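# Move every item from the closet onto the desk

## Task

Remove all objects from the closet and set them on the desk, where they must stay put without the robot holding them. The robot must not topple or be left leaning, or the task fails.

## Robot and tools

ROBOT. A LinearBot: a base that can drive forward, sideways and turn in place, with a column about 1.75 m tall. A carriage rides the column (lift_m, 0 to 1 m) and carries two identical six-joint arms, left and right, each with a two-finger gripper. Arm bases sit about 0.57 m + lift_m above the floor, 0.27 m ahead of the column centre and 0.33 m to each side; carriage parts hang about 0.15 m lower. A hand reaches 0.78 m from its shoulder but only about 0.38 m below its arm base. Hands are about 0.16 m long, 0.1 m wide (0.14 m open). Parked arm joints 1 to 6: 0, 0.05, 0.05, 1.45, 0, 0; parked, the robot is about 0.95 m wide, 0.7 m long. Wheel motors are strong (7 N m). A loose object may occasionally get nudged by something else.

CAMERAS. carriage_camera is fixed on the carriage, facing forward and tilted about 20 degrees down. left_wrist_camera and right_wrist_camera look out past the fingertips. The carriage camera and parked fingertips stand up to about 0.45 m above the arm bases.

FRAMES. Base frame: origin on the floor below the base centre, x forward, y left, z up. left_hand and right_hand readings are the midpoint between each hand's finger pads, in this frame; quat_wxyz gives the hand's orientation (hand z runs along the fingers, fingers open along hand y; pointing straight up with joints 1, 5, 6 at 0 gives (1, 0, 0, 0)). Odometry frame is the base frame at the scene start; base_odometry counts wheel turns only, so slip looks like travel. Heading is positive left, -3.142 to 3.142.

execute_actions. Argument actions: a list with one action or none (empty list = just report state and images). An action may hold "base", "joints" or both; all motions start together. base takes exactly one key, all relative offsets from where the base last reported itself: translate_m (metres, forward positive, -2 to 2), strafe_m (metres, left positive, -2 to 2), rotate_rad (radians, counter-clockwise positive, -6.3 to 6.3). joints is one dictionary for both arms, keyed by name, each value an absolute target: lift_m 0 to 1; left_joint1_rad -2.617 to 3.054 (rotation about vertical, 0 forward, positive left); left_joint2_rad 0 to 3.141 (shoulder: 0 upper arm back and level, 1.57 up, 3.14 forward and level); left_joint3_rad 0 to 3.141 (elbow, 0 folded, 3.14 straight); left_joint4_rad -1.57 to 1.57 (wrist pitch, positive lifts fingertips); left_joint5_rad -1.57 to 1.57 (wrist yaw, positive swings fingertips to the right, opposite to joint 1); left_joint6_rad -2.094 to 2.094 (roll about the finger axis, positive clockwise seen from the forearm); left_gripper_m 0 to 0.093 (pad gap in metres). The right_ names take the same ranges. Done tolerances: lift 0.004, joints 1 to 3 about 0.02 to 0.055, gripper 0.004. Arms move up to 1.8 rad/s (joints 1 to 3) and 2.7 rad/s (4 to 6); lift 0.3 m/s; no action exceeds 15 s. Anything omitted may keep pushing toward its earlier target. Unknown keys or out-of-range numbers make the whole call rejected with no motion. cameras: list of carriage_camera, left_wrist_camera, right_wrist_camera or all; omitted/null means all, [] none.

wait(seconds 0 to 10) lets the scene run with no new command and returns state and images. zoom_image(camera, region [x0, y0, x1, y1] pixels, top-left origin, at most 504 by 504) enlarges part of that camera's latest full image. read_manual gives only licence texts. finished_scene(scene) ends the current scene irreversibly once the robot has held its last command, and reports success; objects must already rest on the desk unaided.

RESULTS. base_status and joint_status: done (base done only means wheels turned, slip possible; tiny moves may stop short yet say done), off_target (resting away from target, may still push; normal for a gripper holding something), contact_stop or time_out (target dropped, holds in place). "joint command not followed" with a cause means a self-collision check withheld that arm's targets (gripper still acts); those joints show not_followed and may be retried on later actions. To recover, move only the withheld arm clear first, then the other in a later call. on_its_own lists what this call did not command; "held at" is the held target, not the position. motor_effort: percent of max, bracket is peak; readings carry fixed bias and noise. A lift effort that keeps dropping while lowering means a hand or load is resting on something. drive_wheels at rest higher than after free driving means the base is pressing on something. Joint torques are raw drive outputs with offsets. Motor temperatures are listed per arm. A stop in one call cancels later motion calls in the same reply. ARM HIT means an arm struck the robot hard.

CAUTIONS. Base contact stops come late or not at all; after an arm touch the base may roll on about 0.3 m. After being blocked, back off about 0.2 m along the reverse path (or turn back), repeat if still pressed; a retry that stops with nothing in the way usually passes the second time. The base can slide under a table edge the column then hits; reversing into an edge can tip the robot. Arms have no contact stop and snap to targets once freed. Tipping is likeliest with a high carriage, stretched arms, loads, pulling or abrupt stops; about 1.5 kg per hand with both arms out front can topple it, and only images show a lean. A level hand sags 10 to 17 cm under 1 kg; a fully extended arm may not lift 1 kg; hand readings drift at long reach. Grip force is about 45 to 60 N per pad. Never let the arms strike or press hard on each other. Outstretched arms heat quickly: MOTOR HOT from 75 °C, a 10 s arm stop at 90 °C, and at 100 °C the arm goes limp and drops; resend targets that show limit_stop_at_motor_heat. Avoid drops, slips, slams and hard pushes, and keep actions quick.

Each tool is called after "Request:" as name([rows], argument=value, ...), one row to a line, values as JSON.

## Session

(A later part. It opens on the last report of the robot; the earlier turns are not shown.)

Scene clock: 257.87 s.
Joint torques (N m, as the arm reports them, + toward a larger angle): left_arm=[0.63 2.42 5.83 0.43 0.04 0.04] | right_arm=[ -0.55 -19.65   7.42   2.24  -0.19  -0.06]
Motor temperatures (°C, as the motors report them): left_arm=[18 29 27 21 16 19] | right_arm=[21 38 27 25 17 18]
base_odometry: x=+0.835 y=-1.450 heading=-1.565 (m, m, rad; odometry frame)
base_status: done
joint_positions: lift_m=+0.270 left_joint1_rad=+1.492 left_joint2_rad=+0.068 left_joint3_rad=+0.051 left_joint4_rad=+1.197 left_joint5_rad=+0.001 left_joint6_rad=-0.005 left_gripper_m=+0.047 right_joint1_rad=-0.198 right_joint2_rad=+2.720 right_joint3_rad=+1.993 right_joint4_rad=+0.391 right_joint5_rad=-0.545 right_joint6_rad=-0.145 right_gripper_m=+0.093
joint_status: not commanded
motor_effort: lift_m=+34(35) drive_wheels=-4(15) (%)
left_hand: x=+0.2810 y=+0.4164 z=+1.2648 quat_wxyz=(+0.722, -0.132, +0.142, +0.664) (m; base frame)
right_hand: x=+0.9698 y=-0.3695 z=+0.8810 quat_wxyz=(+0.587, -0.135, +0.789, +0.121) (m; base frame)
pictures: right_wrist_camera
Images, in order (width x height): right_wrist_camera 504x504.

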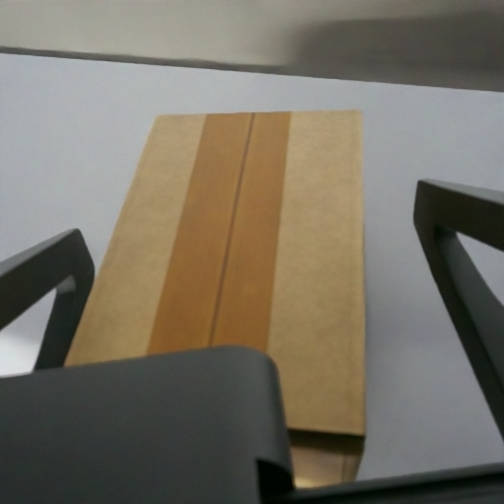

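Request:
execute_actions([
  {"joints":{"right_gripper_m":0.04}},
], cameras=["right_wrist_camera"])

Request:
execute_actions([
  {"joints":{"lift_m":0.31}},
], cameras=["right_wrist_camera"])

Scene clock: 258.77 s.
Joint torques (N m, as the arm reports them, + toward a larger angle): left_arm=[0.63 2.37 5.8  0.41 0.05 0.04] | right_arm=[ -0.56 -19.59   7.42   2.25  -0.19  -0.04]
Motor temperatures (°C, as the motors report them): left_arm=[18 28 27 21 16 19] | right_arm=[21 39 27 25 17 18]
base_odometry: x=+0.835 y=-1.450 heading=-1.565 (m, m, rad; odometry frame)
base_status: not commanded
joint_positions: lift_m=+0.270 left_joint1_rad=+1.492 left_joint2_rad=+0.068 left_joint3_rad=+0.051 left_joint4_rad=+1.197 left_joint5_rad=+0.001 left_joint6_rad=-0.005 left_gripper_m=+0.047 right_joint1_rad=-0.198 right_joint2_rad=+2.720 right_joint3_rad=+1.993 right_joint4_rad=+0.391 right_joint5_rad=-0.546 right_joint6_rad=-0.147 right_gripper_m=+0.059
joint_status: right_gripper_m off_target (ended at +0.059, target +0.040)
motor_effort: lift_m=+37(32) drive_wheels=-5(4) (%)
left_hand: x=+0.2810 y=+0.4164 z=+1.2648 quat_wxyz=(+0.722, -0.132, +0.142, +0.664) (m; base frame)
right_hand: x=+0.9698 y=-0.3694 z=+0.8810 quat_wxyz=(+0.587, -0.136, +0.789, +0.121) (m; base frame)
pictures: right_wrist_camera
Images, in order (width x height): right_wrist_camera 504x504.

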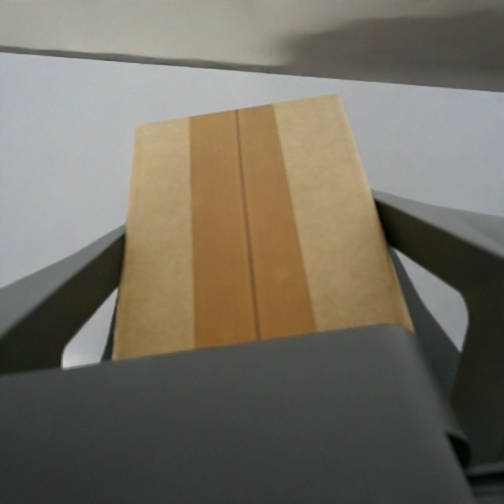

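Scene clock: 259.47 s.
Joint torques (N m, as the arm reports them, + toward a larger angle): left_arm=[0.62 2.38 5.7  0.4  0.06 0.04] | right_arm=[ -0.6  -18.92   7.44   2.38  -0.19  -0.04]
Motor temperatures (°C, as the motors report them): left_arm=[18 28 27 21 16 19] | right_arm=[21 39 27 25 17 18]
base_odometry: x=+0.835 y=-1.450 heading=-1.565 (m, m, rad; odometry frame)
base_status: not commanded
joint_positions: lift_m=+0.310 left_joint1_rad=+1.492 left_joint2_rad=+0.068 left_joint3_rad=+0.051 left_joint4_rad=+1.198 left_joint5_rad=+0.000 left_joint6_rad=-0.005 left_gripper_m=+0.047 right_joint1_rad=-0.198 right_joint2_rad=+2.714 right_joint3_rad=+1.993 right_joint4_rad=+0.380 right_joint5_rad=-0.546 right_joint6_rad=-0.147 right_gripper_m=+0.059
joint_status: all done
motor_effort: lift_m=+35(44) drive_wheels=-3(5) (%)
left_hand: x=+0.2809 y=+0.4162 z=+1.3049 quat_wxyz=(+0.722, -0.132, +0.142, +0.664) (m; base frame)
right_hand: x=+0.9695 y=-0.3692 z=+0.9230 quat_wxyz=(+0.585, -0.136, +0.790, +0.121) (m; base frame)
pictures: right_wrist_camera
Images, in order (width x height): right_wrist_camera 504x504.

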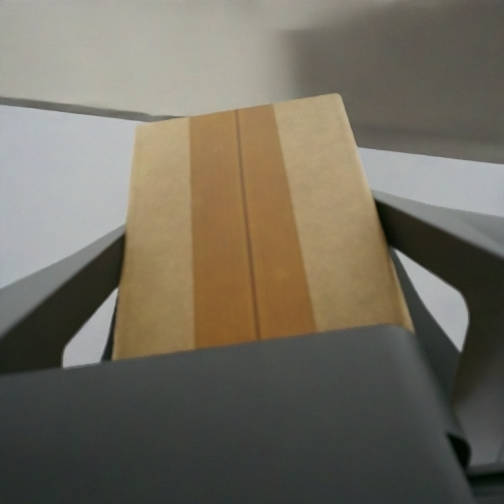

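Request:
execute_actions([
  {"joints":{"right_joint1_rad":0.05}},
], cameras=[])

Request:
execute_actions([
  {"base":{"translate_m":-0.75}},
], cameras=["carriage_camera"])

Scene clock: 261.00 s.
Joint torques (N m, as the arm reports them, + toward a larger angle): left_arm=[0.67 2.36 5.79 0.4  0.1  0.04] | right_arm=[ -0.04 -18.98   7.44   2.38  -0.14  -0.04]
Motor temperatures (°C, as the motors report them): left_arm=[18 28 27 21 16 19] | right_arm=[21 39 27 25 17 18]
base_odometry: x=+0.835 y=-1.450 heading=-1.565 (m, m, rad; odometry frame)
base_status: not commanded
joint_positions: lift_m=+0.310 left_joint1_rad=+1.492 left_joint2_rad=+0.068 left_joint3_rad=+0.051 left_joint4_rad=+1.198 left_joint5_rad=+0.000 left_joint6_rad=-0.005 left_gripper_m=+0.047 right_joint1_rad=+0.045 right_joint2_rad=+2.714 right_joint3_rad=+1.993 right_joint4_rad=+0.380 right_joint5_rad=-0.550 right_joint6_rad=-0.147 right_gripper_m=+0.059
joint_status: all done
motor_effort: lift_m=+33(33) drive_wheels=-6(5) (%)
left_hand: x=+0.2809 y=+0.4162 z=+1.3049 quat_wxyz=(+0.722, -0.132, +0.142, +0.664) (m; base frame)
right_hand: x=+0.9603 y=-0.1994 z=+0.9231 quat_wxyz=(+0.566, -0.232, +0.767, +0.193) (m; base frame)
pictures: none
No camera images: the call's "cameras" was empty. Leave "cameras" out to get every camera's image.

Scene clock: 264.73 s.
Joint torques (N m, as the arm reports them, + toward a larger angle): left_arm=[0.64 2.4  5.72 0.39 0.06 0.04] | right_arm=[ -0.13 -19.04   7.4    2.4   -0.16  -0.04]
Motor temperatures (°C, as the motors report them): left_arm=[18 28 27 21 16 19] | right_arm=[21 40 27 25 17 18]
base_odometry: x=+0.831 y=-0.700 heading=-1.565 (m, m, rad; odometry frame)
base_status: done
joint_positions: lift_m=+0.310 left_joint1_rad=+1.492 left_joint2_rad=+0.068 left_joint3_rad=+0.051 left_joint4_rad=+1.198 left_joint5_rad=+0.000 left_joint6_rad=-0.005 left_gripper_m=+0.047 right_joint1_rad=+0.047 right_joint2_rad=+2.715 right_joint3_rad=+1.993 right_joint4_rad=+0.379 right_joint5_rad=-0.549 right_joint6_rad=-0.147 right_gripper_m=+0.059
joint_status: not commanded
motor_effort: lift_m=+37(35) drive_wheels=+0(21) (%)
left_hand: x=+0.2809 y=+0.4162 z=+1.3049 quat_wxyz=(+0.722, -0.132, +0.142, +0.664) (m; base frame)
right_hand: x=+0.9601 y=-0.1987 z=+0.9222 quat_wxyz=(+0.565, -0.231, +0.768, +0.193) (m; base frame)
pictures: carriage_camera
Images, in order (width x height): carriage_camera 504x504.

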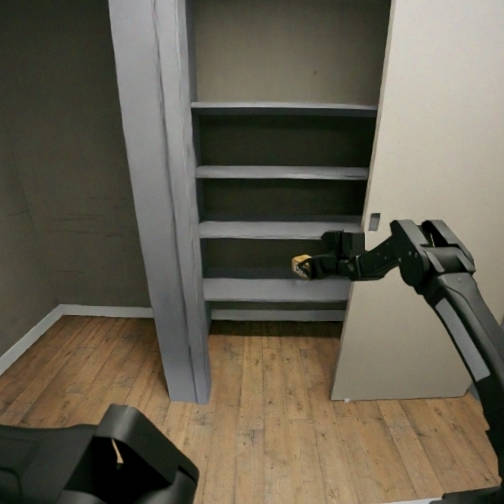

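Request:
execute_actions([
  {"base":{"rotate_rad":3.14},"joints":{"lift_m":0.75,"right_joint1_rad":0,"right_joint2_rad":1.3,"right_joint3_rad":1.0,"right_joint4_rad":0.1,"left_joint1_rad":0,"left_joint4_rad":0.3}},
], cameras=[])

Request:
execute_actions([
  {"base":{"strafe_m":0.7}},
], cameras=[])

Request:
execute_actions([
  {"base":{"translate_m":1.3}},
], cameras=["carriage_camera"])

Scene clock: 269.67 s.
Joint torques (N m, as the arm reports them, + toward a larger angle): left_arm=[-0.4   0.75  7.1   2.    0.07  0.03] | right_arm=[ 0.15 -6.79  6.48  2.36 -0.19 -0.04]
Motor temperatures (°C, as the motors report them): left_arm=[18 27 27 22 16 19] | right_arm=[20 39 27 25 17 18]
base_odometry: x=+0.831 y=-0.700 heading=+1.575 (m, m, rad; odometry frame)
base_status: done
joint_positions: lift_m=+0.750 left_joint1_rad=+0.006 left_joint2_rad=+0.068 left_joint3_rad=+0.051 left_joint4_rad=+0.294 left_joint5_rad=+0.000 left_joint6_rad=-0.005 left_gripper_m=+0.047 right_joint1_rad=-0.007 right_joint2_rad=+1.309 right_joint3_rad=+1.012 right_joint4_rad=+0.084 right_joint5_rad=-0.542 right_joint6_rad=-0.147 right_gripper_m=+0.059
joint_status: all done
motor_effort: lift_m=+37(43) drive_wheels=+6(21) (%)
left_hand: x=+0.5124 y=+0.3219 z=+1.5846 quat_wxyz=(+0.798, -0.003, +0.603, +0.001) (m; base frame)
right_hand: x=+0.6937 y=-0.2347 z=+1.6375 quat_wxyz=(+0.619, -0.220, +0.736, +0.161) (m; base frame)
pictures: none
No camera images: the call's "cameras" was empty. Leave "cameras" out to get every camera's image.

Scene clock: 273.30 s.
Joint torques (N m, as the arm reports them, + toward a larger angle): left_arm=[-0.47  0.75  7.05  2.    0.06  0.03] | right_arm=[-0.1  -6.84  6.47  2.37 -0.17 -0.03]
Motor temperatures (°C, as the motors report them): left_arm=[18 27 27 23 16 19] | right_arm=[20 38 27 25 17 18]
base_odometry: x=+0.131 y=-0.704 heading=+1.575 (m, m, rad; odometry frame)
base_status: done
joint_positions: lift_m=+0.750 left_joint1_rad=+0.006 left_joint2_rad=+0.068 left_joint3_rad=+0.051 left_joint4_rad=+0.294 left_joint5_rad=+0.000 left_joint6_rad=-0.005 left_gripper_m=+0.047 right_joint1_rad=-0.004 right_joint2_rad=+1.309 right_joint3_rad=+1.012 right_joint4_rad=+0.084 right_joint5_rad=-0.544 right_joint6_rad=-0.147 right_gripper_m=+0.059
joint_status: not commanded
motor_effort: lift_m=+36(38) drive_wheels=-8(19) (%)
left_hand: x=+0.5124 y=+0.3219 z=+1.5846 quat_wxyz=(+0.798, -0.003, +0.603, +0.001) (m; base frame)
right_hand: x=+0.6933 y=-0.2334 z=+1.6375 quat_wxyz=(+0.619, -0.222, +0.736, +0.163) (m; base frame)
pictures: none
No camera images: the call's "cameras" was empty. Leave "cameras" out to get every camera's image.

Scene clock: 278.20 s.
Joint torques (N m, as the arm reports them, + toward a larger angle): left_arm=[-0.41  0.55  7.02  2.01  0.06  0.04] | right_arm=[-0.01 -6.9   6.48  2.38 -0.16 -0.03]
Motor temperatures (°C, as the motors report them): left_arm=[18 26 27 24 16 19] | right_arm=[20 36 27 26 17 18]
base_odometry: x=+0.124 y=+0.596 heading=+1.576 (m, m, rad; odometry frame)
base_status: done
joint_positions: lift_m=+0.750 left_joint1_rad=+0.006 left_joint2_rad=+0.068 left_joint3_rad=+0.051 left_joint4_rad=+0.294 left_joint5_rad=+0.000 left_joint6_rad=-0.005 left_gripper_m=+0.047 right_joint1_rad=-0.004 right_joint2_rad=+1.309 right_joint3_rad=+1.012 right_joint4_rad=+0.082 right_joint5_rad=-0.545 right_joint6_rad=-0.147 right_gripper_m=+0.059
joint_status: not commanded
motor_effort: lift_m=+37(40) drive_wheels=-5(17) (%)
left_hand: x=+0.5124 y=+0.3219 z=+1.5846 quat_wxyz=(+0.798, -0.003, +0.603, +0.001) (m; base frame)
right_hand: x=+0.6932 y=-0.2333 z=+1.6372 quat_wxyz=(+0.618, -0.222, +0.736, +0.163) (m; base frame)
pictures: carriage_camera
Images, in order (width x height): carriage_camera 504x504.

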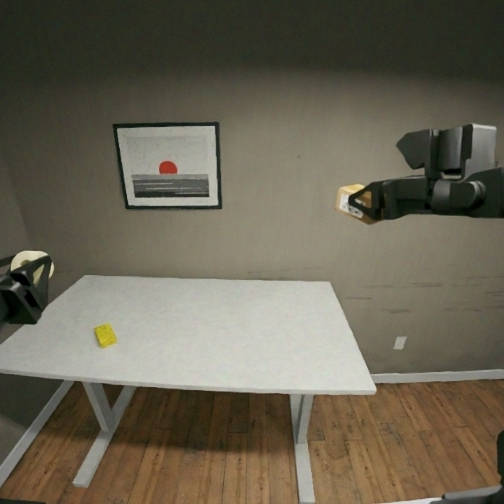

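Request:
execute_actions([
  {"base":{"strafe_m":0.2},"joints":{"right_joint2_rad":2.72,"right_joint3_rad":1.993,"right_joint4_rad":0.39,"lift_m":0.47}},
], cameras=[])

Request:
execute_actions([
  {"base":{"translate_m":0.15}},
], cameras=["carriage_camera"])

Request:
execute_actions([
  {"joints":{"lift_m":0.39}},
], cameras=["carriage_camera"])

Scene clock: 281.20 s.
Joint torques (N m, as the arm reports them, + toward a larger angle): left_arm=[-0.41  0.75  7.12  2.08  0.05  0.03] | right_arm=[ -0.53 -20.1    8.26   2.52  -0.23  -0.04]
Motor temperatures (°C, as the motors report them): left_arm=[18 26 28 24 16 19] | right_arm=[20 36 28 26 17 18]
base_odometry: x=-0.076 y=+0.596 heading=+1.576 (m, m, rad; odometry frame)
base_status: done
joint_positions: lift_m=+0.470 left_joint1_rad=+0.006 left_joint2_rad=+0.068 left_joint3_rad=+0.051 left_joint4_rad=+0.288 left_joint5_rad=+0.000 left_joint6_rad=-0.005 left_gripper_m=+0.047 right_joint1_rad=+0.002 right_joint2_rad=+2.741 right_joint3_rad=+1.966 right_joint4_rad=+0.356 right_joint5_rad=-0.545 right_joint6_rad=-0.147 right_gripper_m=+0.059
joint_status: all done
motor_effort: lift_m=+40(39) drive_wheels=+2(17) (%)
left_hand: x=+0.5128 y=+0.3219 z=+1.3032 quat_wxyz=(+0.796, -0.003, +0.605, +0.001) (m; base frame)
right_hand: x=+0.9553 y=-0.2303 z=+1.0482 quat_wxyz=(+0.540, -0.206, +0.794, +0.187) (m; base frame)
pictures: none
No camera images: the call's "cameras" was empty. Leave "cameras" out to get every camera's image.

Scene clock: 283.03 s.
Joint torques (N m, as the arm reports them, + toward a larger angle): left_arm=[-0.42  0.57  7.06  2.08  0.06  0.03] | right_arm=[ -0.53 -20.08   8.24   2.47  -0.22  -0.04]
Motor temperatures (°C, as the motors report them): left_arm=[18 26 28 24 16 19] | right_arm=[20 37 28 26 17 18]
base_odometry: x=-0.077 y=+0.746 heading=+1.576 (m, m, rad; odometry frame)
base_status: done
joint_positions: lift_m=+0.470 left_joint1_rad=+0.006 left_joint2_rad=+0.068 left_joint3_rad=+0.051 left_joint4_rad=+0.288 left_joint5_rad=+0.000 left_joint6_rad=-0.005 left_gripper_m=+0.047 right_joint1_rad=+0.002 right_joint2_rad=+2.741 right_joint3_rad=+1.966 right_joint4_rad=+0.360 right_joint5_rad=-0.545 right_joint6_rad=-0.147 right_gripper_m=+0.059
joint_status: not commanded
motor_effort: lift_m=+39(36) drive_wheels=-9(14) (%)
left_hand: x=+0.5128 y=+0.3219 z=+1.3032 quat_wxyz=(+0.796, -0.003, +0.605, +0.001) (m; base frame)
right_hand: x=+0.9556 y=-0.2303 z=+1.0489 quat_wxyz=(+0.541, -0.207, +0.794, +0.186) (m; base frame)
pictures: carriage_camera
Images, in order (width x height): carriage_camera 504x504.

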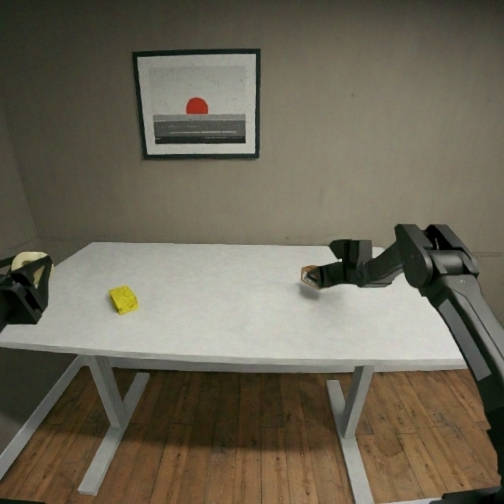

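Scene clock: 283.90 s.
Joint torques (N m, as the arm reports them, + toward a larger angle): left_arm=[-0.39  0.66  7.26  2.07  0.08  0.04] | right_arm=[ -0.5  -18.82   7.65   1.96  -0.11   0.01]
Motor temperatures (°C, as the motors report them): left_arm=[18 26 28 24 16 19] | right_arm=[20 37 28 26 17 18]
base_odometry: x=-0.077 y=+0.746 heading=+1.576 (m, m, rad; odometry frame)
base_status: not commanded
joint_positions: lift_m=+0.390 left_joint1_rad=+0.006 left_joint2_rad=+0.068 left_joint3_rad=+0.051 left_joint4_rad=+0.287 left_joint5_rad=+0.000 left_joint6_rad=-0.005 left_gripper_m=+0.047 right_joint1_rad=+0.002 right_joint2_rad=+2.728 right_joint3_rad=+1.976 right_joint4_rad=+0.406 right_joint5_rad=-0.553 right_joint6_rad=-0.152 right_gripper_m=+0.059
joint_status: all done
motor_effort: lift_m=+35(32) drive_wheels=+5(7) (%)
left_hand: x=+0.5129 y=+0.3219 z=+1.2231 quat_wxyz=(+0.796, -0.003, +0.605, +0.001) (m; base frame)
right_hand: x=+0.9620 y=-0.2290 z=+0.9916 quat_wxyz=(+0.568, -0.217, +0.773, +0.181) (m; base frame)
pictures: carriage_camera
Images, in order (width x height): carriage_camera 504x504.

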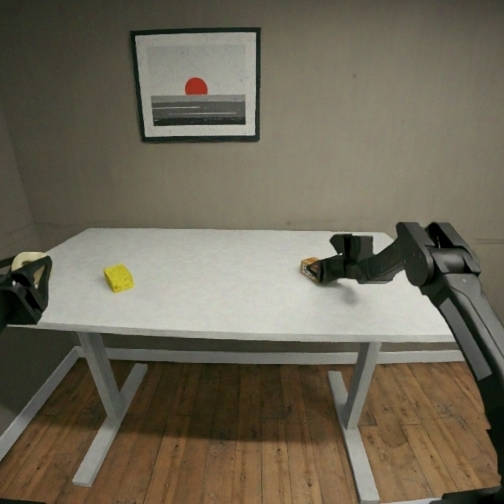

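Touching already. Release, then tape.

Request:
execute_actions([
  {"joints":{"right_gripper_m":0.093,"lift_m":0.4}},
], cameras=[])

Request:
execute_actions([
  {"base":{"translate_m":-0.1},"joints":{"lift_m":0.42}},
], cameras=["right_wrist_camera"])

Request:
execute_actions([
  {"joints":{"lift_m":0.6,"right_joint2_rad":1.2,"right_joint3_rad":0.6,"right_joint4_rad":0.8,"right_joint5_rad":0,"right_joint6_rad":0}},
], cameras=[])

Request:
execute_actions([
  {"joints":{"left_joint1_rad":-0.2,"left_joint2_rad":2.766,"left_joint3_rad":1.95,"left_joint4_rad":-0.085,"right_joint2_rad":0.05,"right_joint3_rad":0.05,"right_joint4_rad":1.45}},
], cameras=["carriage_camera"])

Scene clock: 285.33 s.
Joint torques (N m, as the arm reports them, + toward a larger angle): left_arm=[-0.45  0.78  7.15  2.    0.05  0.04] | right_arm=[ -0.53 -18.79   7.69   2.17  -0.12   0.02]
Motor temperatures (°C, as the motors report them): left_arm=[18 26 28 25 16 19] | right_arm=[20 38 28 26 17 18]
base_odometry: x=-0.077 y=+0.746 heading=+1.576 (m, m, rad; odometry frame)
base_status: not commanded
joint_positions: lift_m=+0.400 left_joint1_rad=+0.006 left_joint2_rad=+0.068 left_joint3_rad=+0.051 left_joint4_rad=+0.293 left_joint5_rad=+0.000 left_joint6_rad=-0.005 left_gripper_m=+0.047 right_joint1_rad=+0.002 right_joint2_rad=+2.727 right_joint3_rad=+1.976 right_joint4_rad=+0.388 right_joint5_rad=-0.553 right_joint6_rad=-0.152 right_gripper_m=+0.093
joint_status: all done
motor_effort: lift_m=+36(42) drive_wheels=+5(6) (%)
left_hand: x=+0.5125 y=+0.3219 z=+1.2345 quat_wxyz=(+0.798, -0.003, +0.603, +0.001) (m; base frame)
right_hand: x=+0.9607 y=-0.2291 z=+0.9983 quat_wxyz=(+0.561, -0.215, +0.778, +0.183) (m; base frame)
pictures: none
No camera images: the call's "cameras" was empty. Leave "cameras" out to get every camera's image.

Scene clock: 286.87 s.
Joint torques (N m, as the arm reports them, + toward a larger angle): left_arm=[-0.41  0.74  7.31  2.01  0.06  0.03] | right_arm=[ -0.57 -18.57   7.71   2.17  -0.13   0.01]
Motor temperatures (°C, as the motors report them): left_arm=[18 26 28 25 16 19] | right_arm=[20 38 28 26 17 18]
base_odometry: x=-0.076 y=+0.646 heading=+1.576 (m, m, rad; odometry frame)
base_status: done
joint_positions: lift_m=+0.420 left_joint1_rad=+0.006 left_joint2_rad=+0.068 left_joint3_rad=+0.051 left_joint4_rad=+0.293 left_joint5_rad=+0.000 left_joint6_rad=-0.005 left_gripper_m=+0.047 right_joint1_rad=+0.002 right_joint2_rad=+2.725 right_joint3_rad=+1.976 right_joint4_rad=+0.388 right_joint5_rad=-0.552 right_joint6_rad=-0.152 right_gripper_m=+0.093
joint_status: all done
motor_effort: lift_m=+35(47) drive_wheels=+4(16) (%)
left_hand: x=+0.5125 y=+0.3219 z=+1.2544 quat_wxyz=(+0.798, -0.003, +0.603, +0.001) (m; base frame)
right_hand: x=+0.9609 y=-0.2292 z=+1.0195 quat_wxyz=(+0.562, -0.215, +0.777, +0.182) (m; base frame)
pictures: right_wrist_camera
Images, in order (width x height): right_wrist_camera 504x504.

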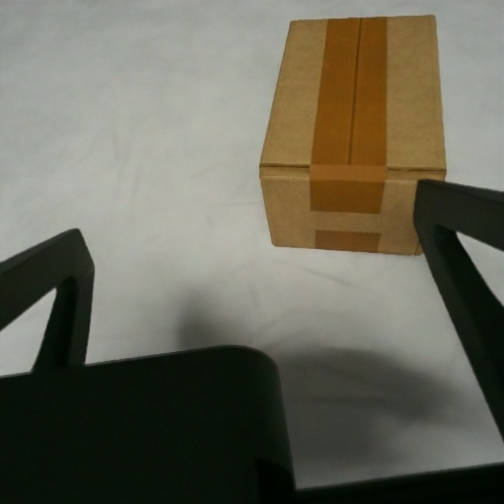

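Scene clock: 288.60 s.
Joint torques (N m, as the arm reports them, + toward a larger angle): left_arm=[-0.42  0.72  7.02  2.03  0.06  0.03] | right_arm=[-0.52 -5.27  6.13  2.08  0.06  0.04]
Motor temperatures (°C, as the motors report them): left_arm=[18 26 28 25 16 19] | right_arm=[20 38 28 26 17 18]
base_odometry: x=-0.076 y=+0.646 heading=+1.576 (m, m, rad; odometry frame)
base_status: not commanded
joint_positions: lift_m=+0.600 left_joint1_rad=+0.006 left_joint2_rad=+0.068 left_joint3_rad=+0.051 left_joint4_rad=+0.294 left_joint5_rad=+0.000 left_joint6_rad=-0.005 left_gripper_m=+0.047 right_joint1_rad=+0.002 right_joint2_rad=+1.208 right_joint3_rad=+0.612 right_joint4_rad=+0.803 right_joint5_rad=-0.006 right_joint6_rad=-0.004 right_gripper_m=+0.093
joint_status: all done
motor_effort: lift_m=+31(44) drive_wheels=-7(7) (%)
left_hand: x=+0.5124 y=+0.3219 z=+1.4347 quat_wxyz=(+0.798, -0.003, +0.603, +0.001) (m; base frame)
right_hand: x=+0.6767 y=-0.3188 z=+1.5032 quat_wxyz=(+0.776, -0.004, +0.630, +0.001) (m; base frame)
pictures: none
No camera images: the call's "cameras" was empty. Leave "cameras" out to get every camera's image.

Scene clock: 291.07 s.
Joint torques (N m, as the arm reports them, + toward a larger angle): left_arm=[ -0.47 -20.19   6.84   1.69   0.07   0.03] | right_arm=[-0.55  4.05  4.07 -0.22  0.07  0.04]
Motor temperatures (°C, as the motors report them): left_arm=[18 27 28 25 16 19] | right_arm=[20 37 28 26 17 18]
base_odometry: x=-0.076 y=+0.646 heading=+1.576 (m, m, rad; odometry frame)
base_status: not commanded
joint_positions: lift_m=+0.600 left_joint1_rad=-0.193 left_joint2_rad=+2.780 left_joint3_rad=+1.940 left_joint4_rad=-0.101 left_joint5_rad=+0.000 left_joint6_rad=-0.005 left_gripper_m=+0.047 right_joint1_rad=+0.002 right_joint2_rad=+0.056 right_joint3_rad=+0.068 right_joint4_rad=+1.446 right_joint5_rad=-0.006 right_joint6_rad=-0.004 right_gripper_m=+0.093
joint_status: all done
motor_effort: lift_m=+37(38) drive_wheels=-4(4) (%)
left_hand: x=+0.8819 y=+0.2017 z=+1.0461 quat_wxyz=(+0.308, +0.089, +0.947, -0.031) (m; base frame)
right_hand: x=+0.3015 y=-0.3194 z=+1.6158 quat_wxyz=(+0.998, -0.003, +0.056, -0.001) (m; base frame)
pictures: carriage_camera
Images, in order (width x height): carriage_camera 504x504.

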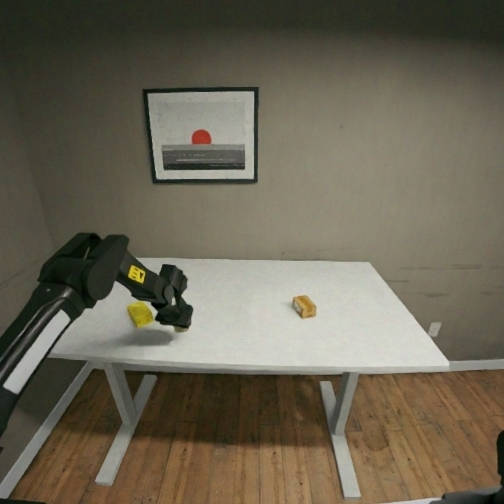

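Request:
execute_actions([
  {"joints":{"lift_m":0.535}},
], cameras=["carriage_camera","left_wrist_camera"])

Scene clock: 292.23 s.
Joint torques (N m, as the arm reports them, + toward a larger angle): left_arm=[ -0.4  -20.06   6.88   1.63   0.05   0.04] | right_arm=[-0.53  4.01  4.67 -0.21  0.06  0.04]
Motor temperatures (°C, as the motors report them): left_arm=[18 28 28 25 16 19] | right_arm=[20 36 28 25 17 18]
base_odometry: x=-0.076 y=+0.646 heading=+1.576 (m, m, rad; odometry frame)
base_status: not commanded
joint_positions: lift_m=+0.535 left_joint1_rad=-0.193 left_joint2_rad=+2.777 left_joint3_rad=+1.940 left_joint4_rad=-0.097 left_joint5_rad=+0.000 left_joint6_rad=-0.005 left_gripper_m=+0.047 right_joint1_rad=+0.002 right_joint2_rad=+0.056 right_joint3_rad=+0.060 right_joint4_rad=+1.446 right_joint5_rad=-0.006 right_joint6_rad=-0.004 right_gripper_m=+0.093
joint_status: all done
motor_effort: lift_m=+37(36) drive_wheels=-10(6) (%)
left_hand: x=+0.8834 y=+0.2014 z=+0.9833 quat_wxyz=(+0.312, +0.089, +0.945, -0.031) (m; base frame)
right_hand: x=+0.3040 y=-0.3195 z=+1.5486 quat_wxyz=(+0.998, -0.003, +0.060, -0.001) (m; base frame)
pictures: carriage_camera, left_wrist_camera
Images, in order (width x height): carriage_camera 504x504, left_wrist_camera 504x504.

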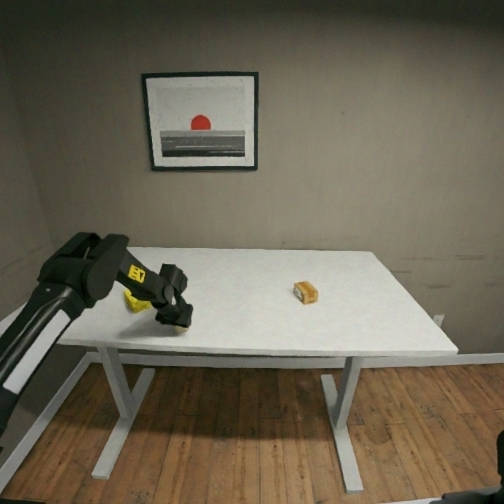

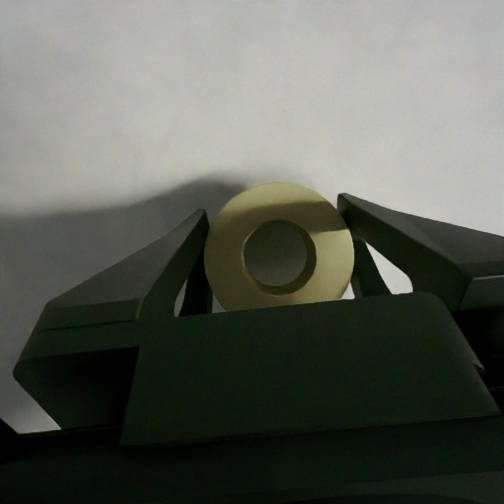

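Request:
execute_actions([
  {"joints":{"lift_m":0.518}},
], cameras=[])

Request:
execute_actions([
  {"joints":{"left_gripper_m":0.093}},
], cameras=[])

Request:
execute_actions([
  {"joints":{"lift_m":0.64}},
], cameras=[])

Request:
execute_actions([
  {"base":{"translate_m":-0.4},"joints":{"left_joint1_rad":0,"left_joint2_rad":0.05,"left_joint3_rad":0.05,"left_joint4_rad":1.45}},
], cameras=["carriage_camera"])

Scene clock: 293.57 s.
Joint torques (N m, as the arm reports them, + toward a larger angle): left_arm=[ -0.5  -19.07   6.71   1.41   0.14   0.05] | right_arm=[-0.54  4.03  4.75 -0.25  0.05  0.05]
Motor temperatures (°C, as the motors report them): left_arm=[18 29 28 25 16 19] | right_arm=[20 36 27 25 17 18]
base_odometry: x=-0.076 y=+0.646 heading=+1.576 (m, m, rad; odometry frame)
base_status: not commanded
joint_positions: lift_m=+0.518 left_joint1_rad=-0.193 left_joint2_rad=+2.766 left_joint3_rad=+1.943 left_joint4_rad=-0.074 left_joint5_rad=+0.001 left_joint6_rad=-0.005 left_gripper_m=+0.047 right_joint1_rad=+0.002 right_joint2_rad=+0.056 right_joint3_rad=+0.059 right_joint4_rad=+1.448 right_joint5_rad=-0.005 right_joint6_rad=-0.004 right_gripper_m=+0.093
joint_status: all done
motor_effort: lift_m=+37(38) drive_wheels=-5(3) (%)
left_hand: x=+0.8913 y=+0.1998 z=+0.9776 quat_wxyz=(+0.329, +0.089, +0.940, -0.033) (m; base frame)
right_hand: x=+0.3043 y=-0.3195 z=+1.5311 quat_wxyz=(+0.998, -0.003, +0.060, -0.001) (m; base frame)
pictures: none
No camera images: the call's "cameras" was empty. Leave "cameras" out to get every camera's image.

Scene clock: 294.20 s.
Joint torques (N m, as the arm reports them, + toward a larger angle): left_arm=[ -0.45 -19.24   6.73   1.47   0.05   0.04] | right_arm=[-0.52  3.99  4.72 -0.21  0.06  0.04]
Motor temperatures (°C, as the motors report them): left_arm=[18 30 28 25 16 19] | right_arm=[20 36 27 25 17 18]
base_odometry: x=-0.076 y=+0.646 heading=+1.576 (m, m, rad; odometry frame)
base_status: not commanded
joint_positions: lift_m=+0.518 left_joint1_rad=-0.193 left_joint2_rad=+2.766 left_joint3_rad=+1.943 left_joint4_rad=-0.076 left_joint5_rad=+0.001 left_joint6_rad=-0.005 left_gripper_m=+0.093 right_joint1_rad=+0.002 right_joint2_rad=+0.056 right_joint3_rad=+0.059 right_joint4_rad=+1.448 right_joint5_rad=-0.005 right_joint6_rad=-0.004 right_gripper_m=+0.093
joint_status: all done
motor_effort: lift_m=+34(33) drive_wheels=-6(6) (%)
left_hand: x=+0.8907 y=+0.1999 z=+0.9771 quat_wxyz=(+0.328, +0.089, +0.940, -0.033) (m; base frame)
right_hand: x=+0.3043 y=-0.3195 z=+1.5311 quat_wxyz=(+0.998, -0.003, +0.060, -0.001) (m; base frame)
pictures: none
No camera images: the call's "cameras" was empty. Leave "cameras" out to get every camera's image.

Scene clock: 295.23 s.
Joint torques (N m, as the arm reports them, + toward a larger angle): left_arm=[ -0.33 -19.55   6.58   1.57   0.07   0.04] | right_arm=[-0.52  4.03  4.74 -0.22  0.05  0.04]
Motor temperatures (°C, as the motors report them): left_arm=[18 30 28 25 16 19] | right_arm=[20 35 27 25 17 18]
base_odometry: x=-0.076 y=+0.646 heading=+1.576 (m, m, rad; odometry frame)
base_status: not commanded
joint_positions: lift_m=+0.640 left_joint1_rad=-0.193 left_joint2_rad=+2.769 left_joint3_rad=+1.943 left_joint4_rad=-0.083 left_joint5_rad=+0.001 left_joint6_rad=-0.005 left_gripper_m=+0.093 right_joint1_rad=+0.002 right_joint2_rad=+0.056 right_joint3_rad=+0.059 right_joint4_rad=+1.448 right_joint5_rad=-0.005 right_joint6_rad=-0.004 right_gripper_m=+0.093
joint_status: all done
motor_effort: lift_m=+41(48) drive_wheels=-6(6) (%)
left_hand: x=+0.8887 y=+0.2004 z=+1.0960 quat_wxyz=(+0.323, +0.089, +0.942, -0.032) (m; base frame)
right_hand: x=+0.3043 y=-0.3196 z=+1.6531 quat_wxyz=(+0.998, -0.003, +0.060, -0.001) (m; base frame)
pictures: none
No camera images: the call's "cameras" was empty. Leave "cameras" out to get every camera's image.

Scene clock: 298.03 s.
Joint torques (N m, as the arm reports them, + toward a larger angle): left_arm=[-0.1   3.42  4.3  -0.28  0.11  0.04] | right_arm=[-0.53  3.97  4.64 -0.22  0.05  0.04]
Motor temperatures (°C, as the motors report them): left_arm=[18 31 28 25 16 19] | right_arm=[20 34 27 24 17 18]
base_odometry: x=-0.074 y=+0.246 heading=+1.576 (m, m, rad; odometry frame)
base_status: done
joint_positions: lift_m=+0.640 left_joint1_rad=+0.002 left_joint2_rad=+0.065 left_joint3_rad=+0.064 left_joint4_rad=+1.454 left_joint5_rad=-0.004 left_joint6_rad=-0.004 left_gripper_m=+0.093 right_joint1_rad=+0.002 right_joint2_rad=+0.056 right_joint3_rad=+0.059 right_joint4_rad=+1.448 right_joint5_rad=-0.005 right_joint6_rad=-0.004 right_gripper_m=+0.093
joint_status: all done
motor_effort: lift_m=+35(38) drive_wheels=+0(15) (%)
left_hand: x=+0.3040 y=+0.3212 z=+1.6545 quat_wxyz=(+0.998, -0.002, +0.059, -0.001) (m; base frame)
right_hand: x=+0.3041 y=-0.3196 z=+1.6531 quat_wxyz=(+0.998, -0.003, +0.060, -0.001) (m; base frame)
pictures: carriage_camera
Images, in order (width x height): carriage_camera 504x504.

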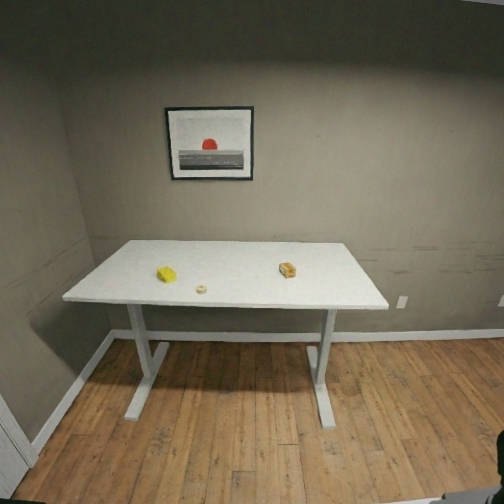

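Request:
finished_scene(scene=1)

The scene is finished: the task was done.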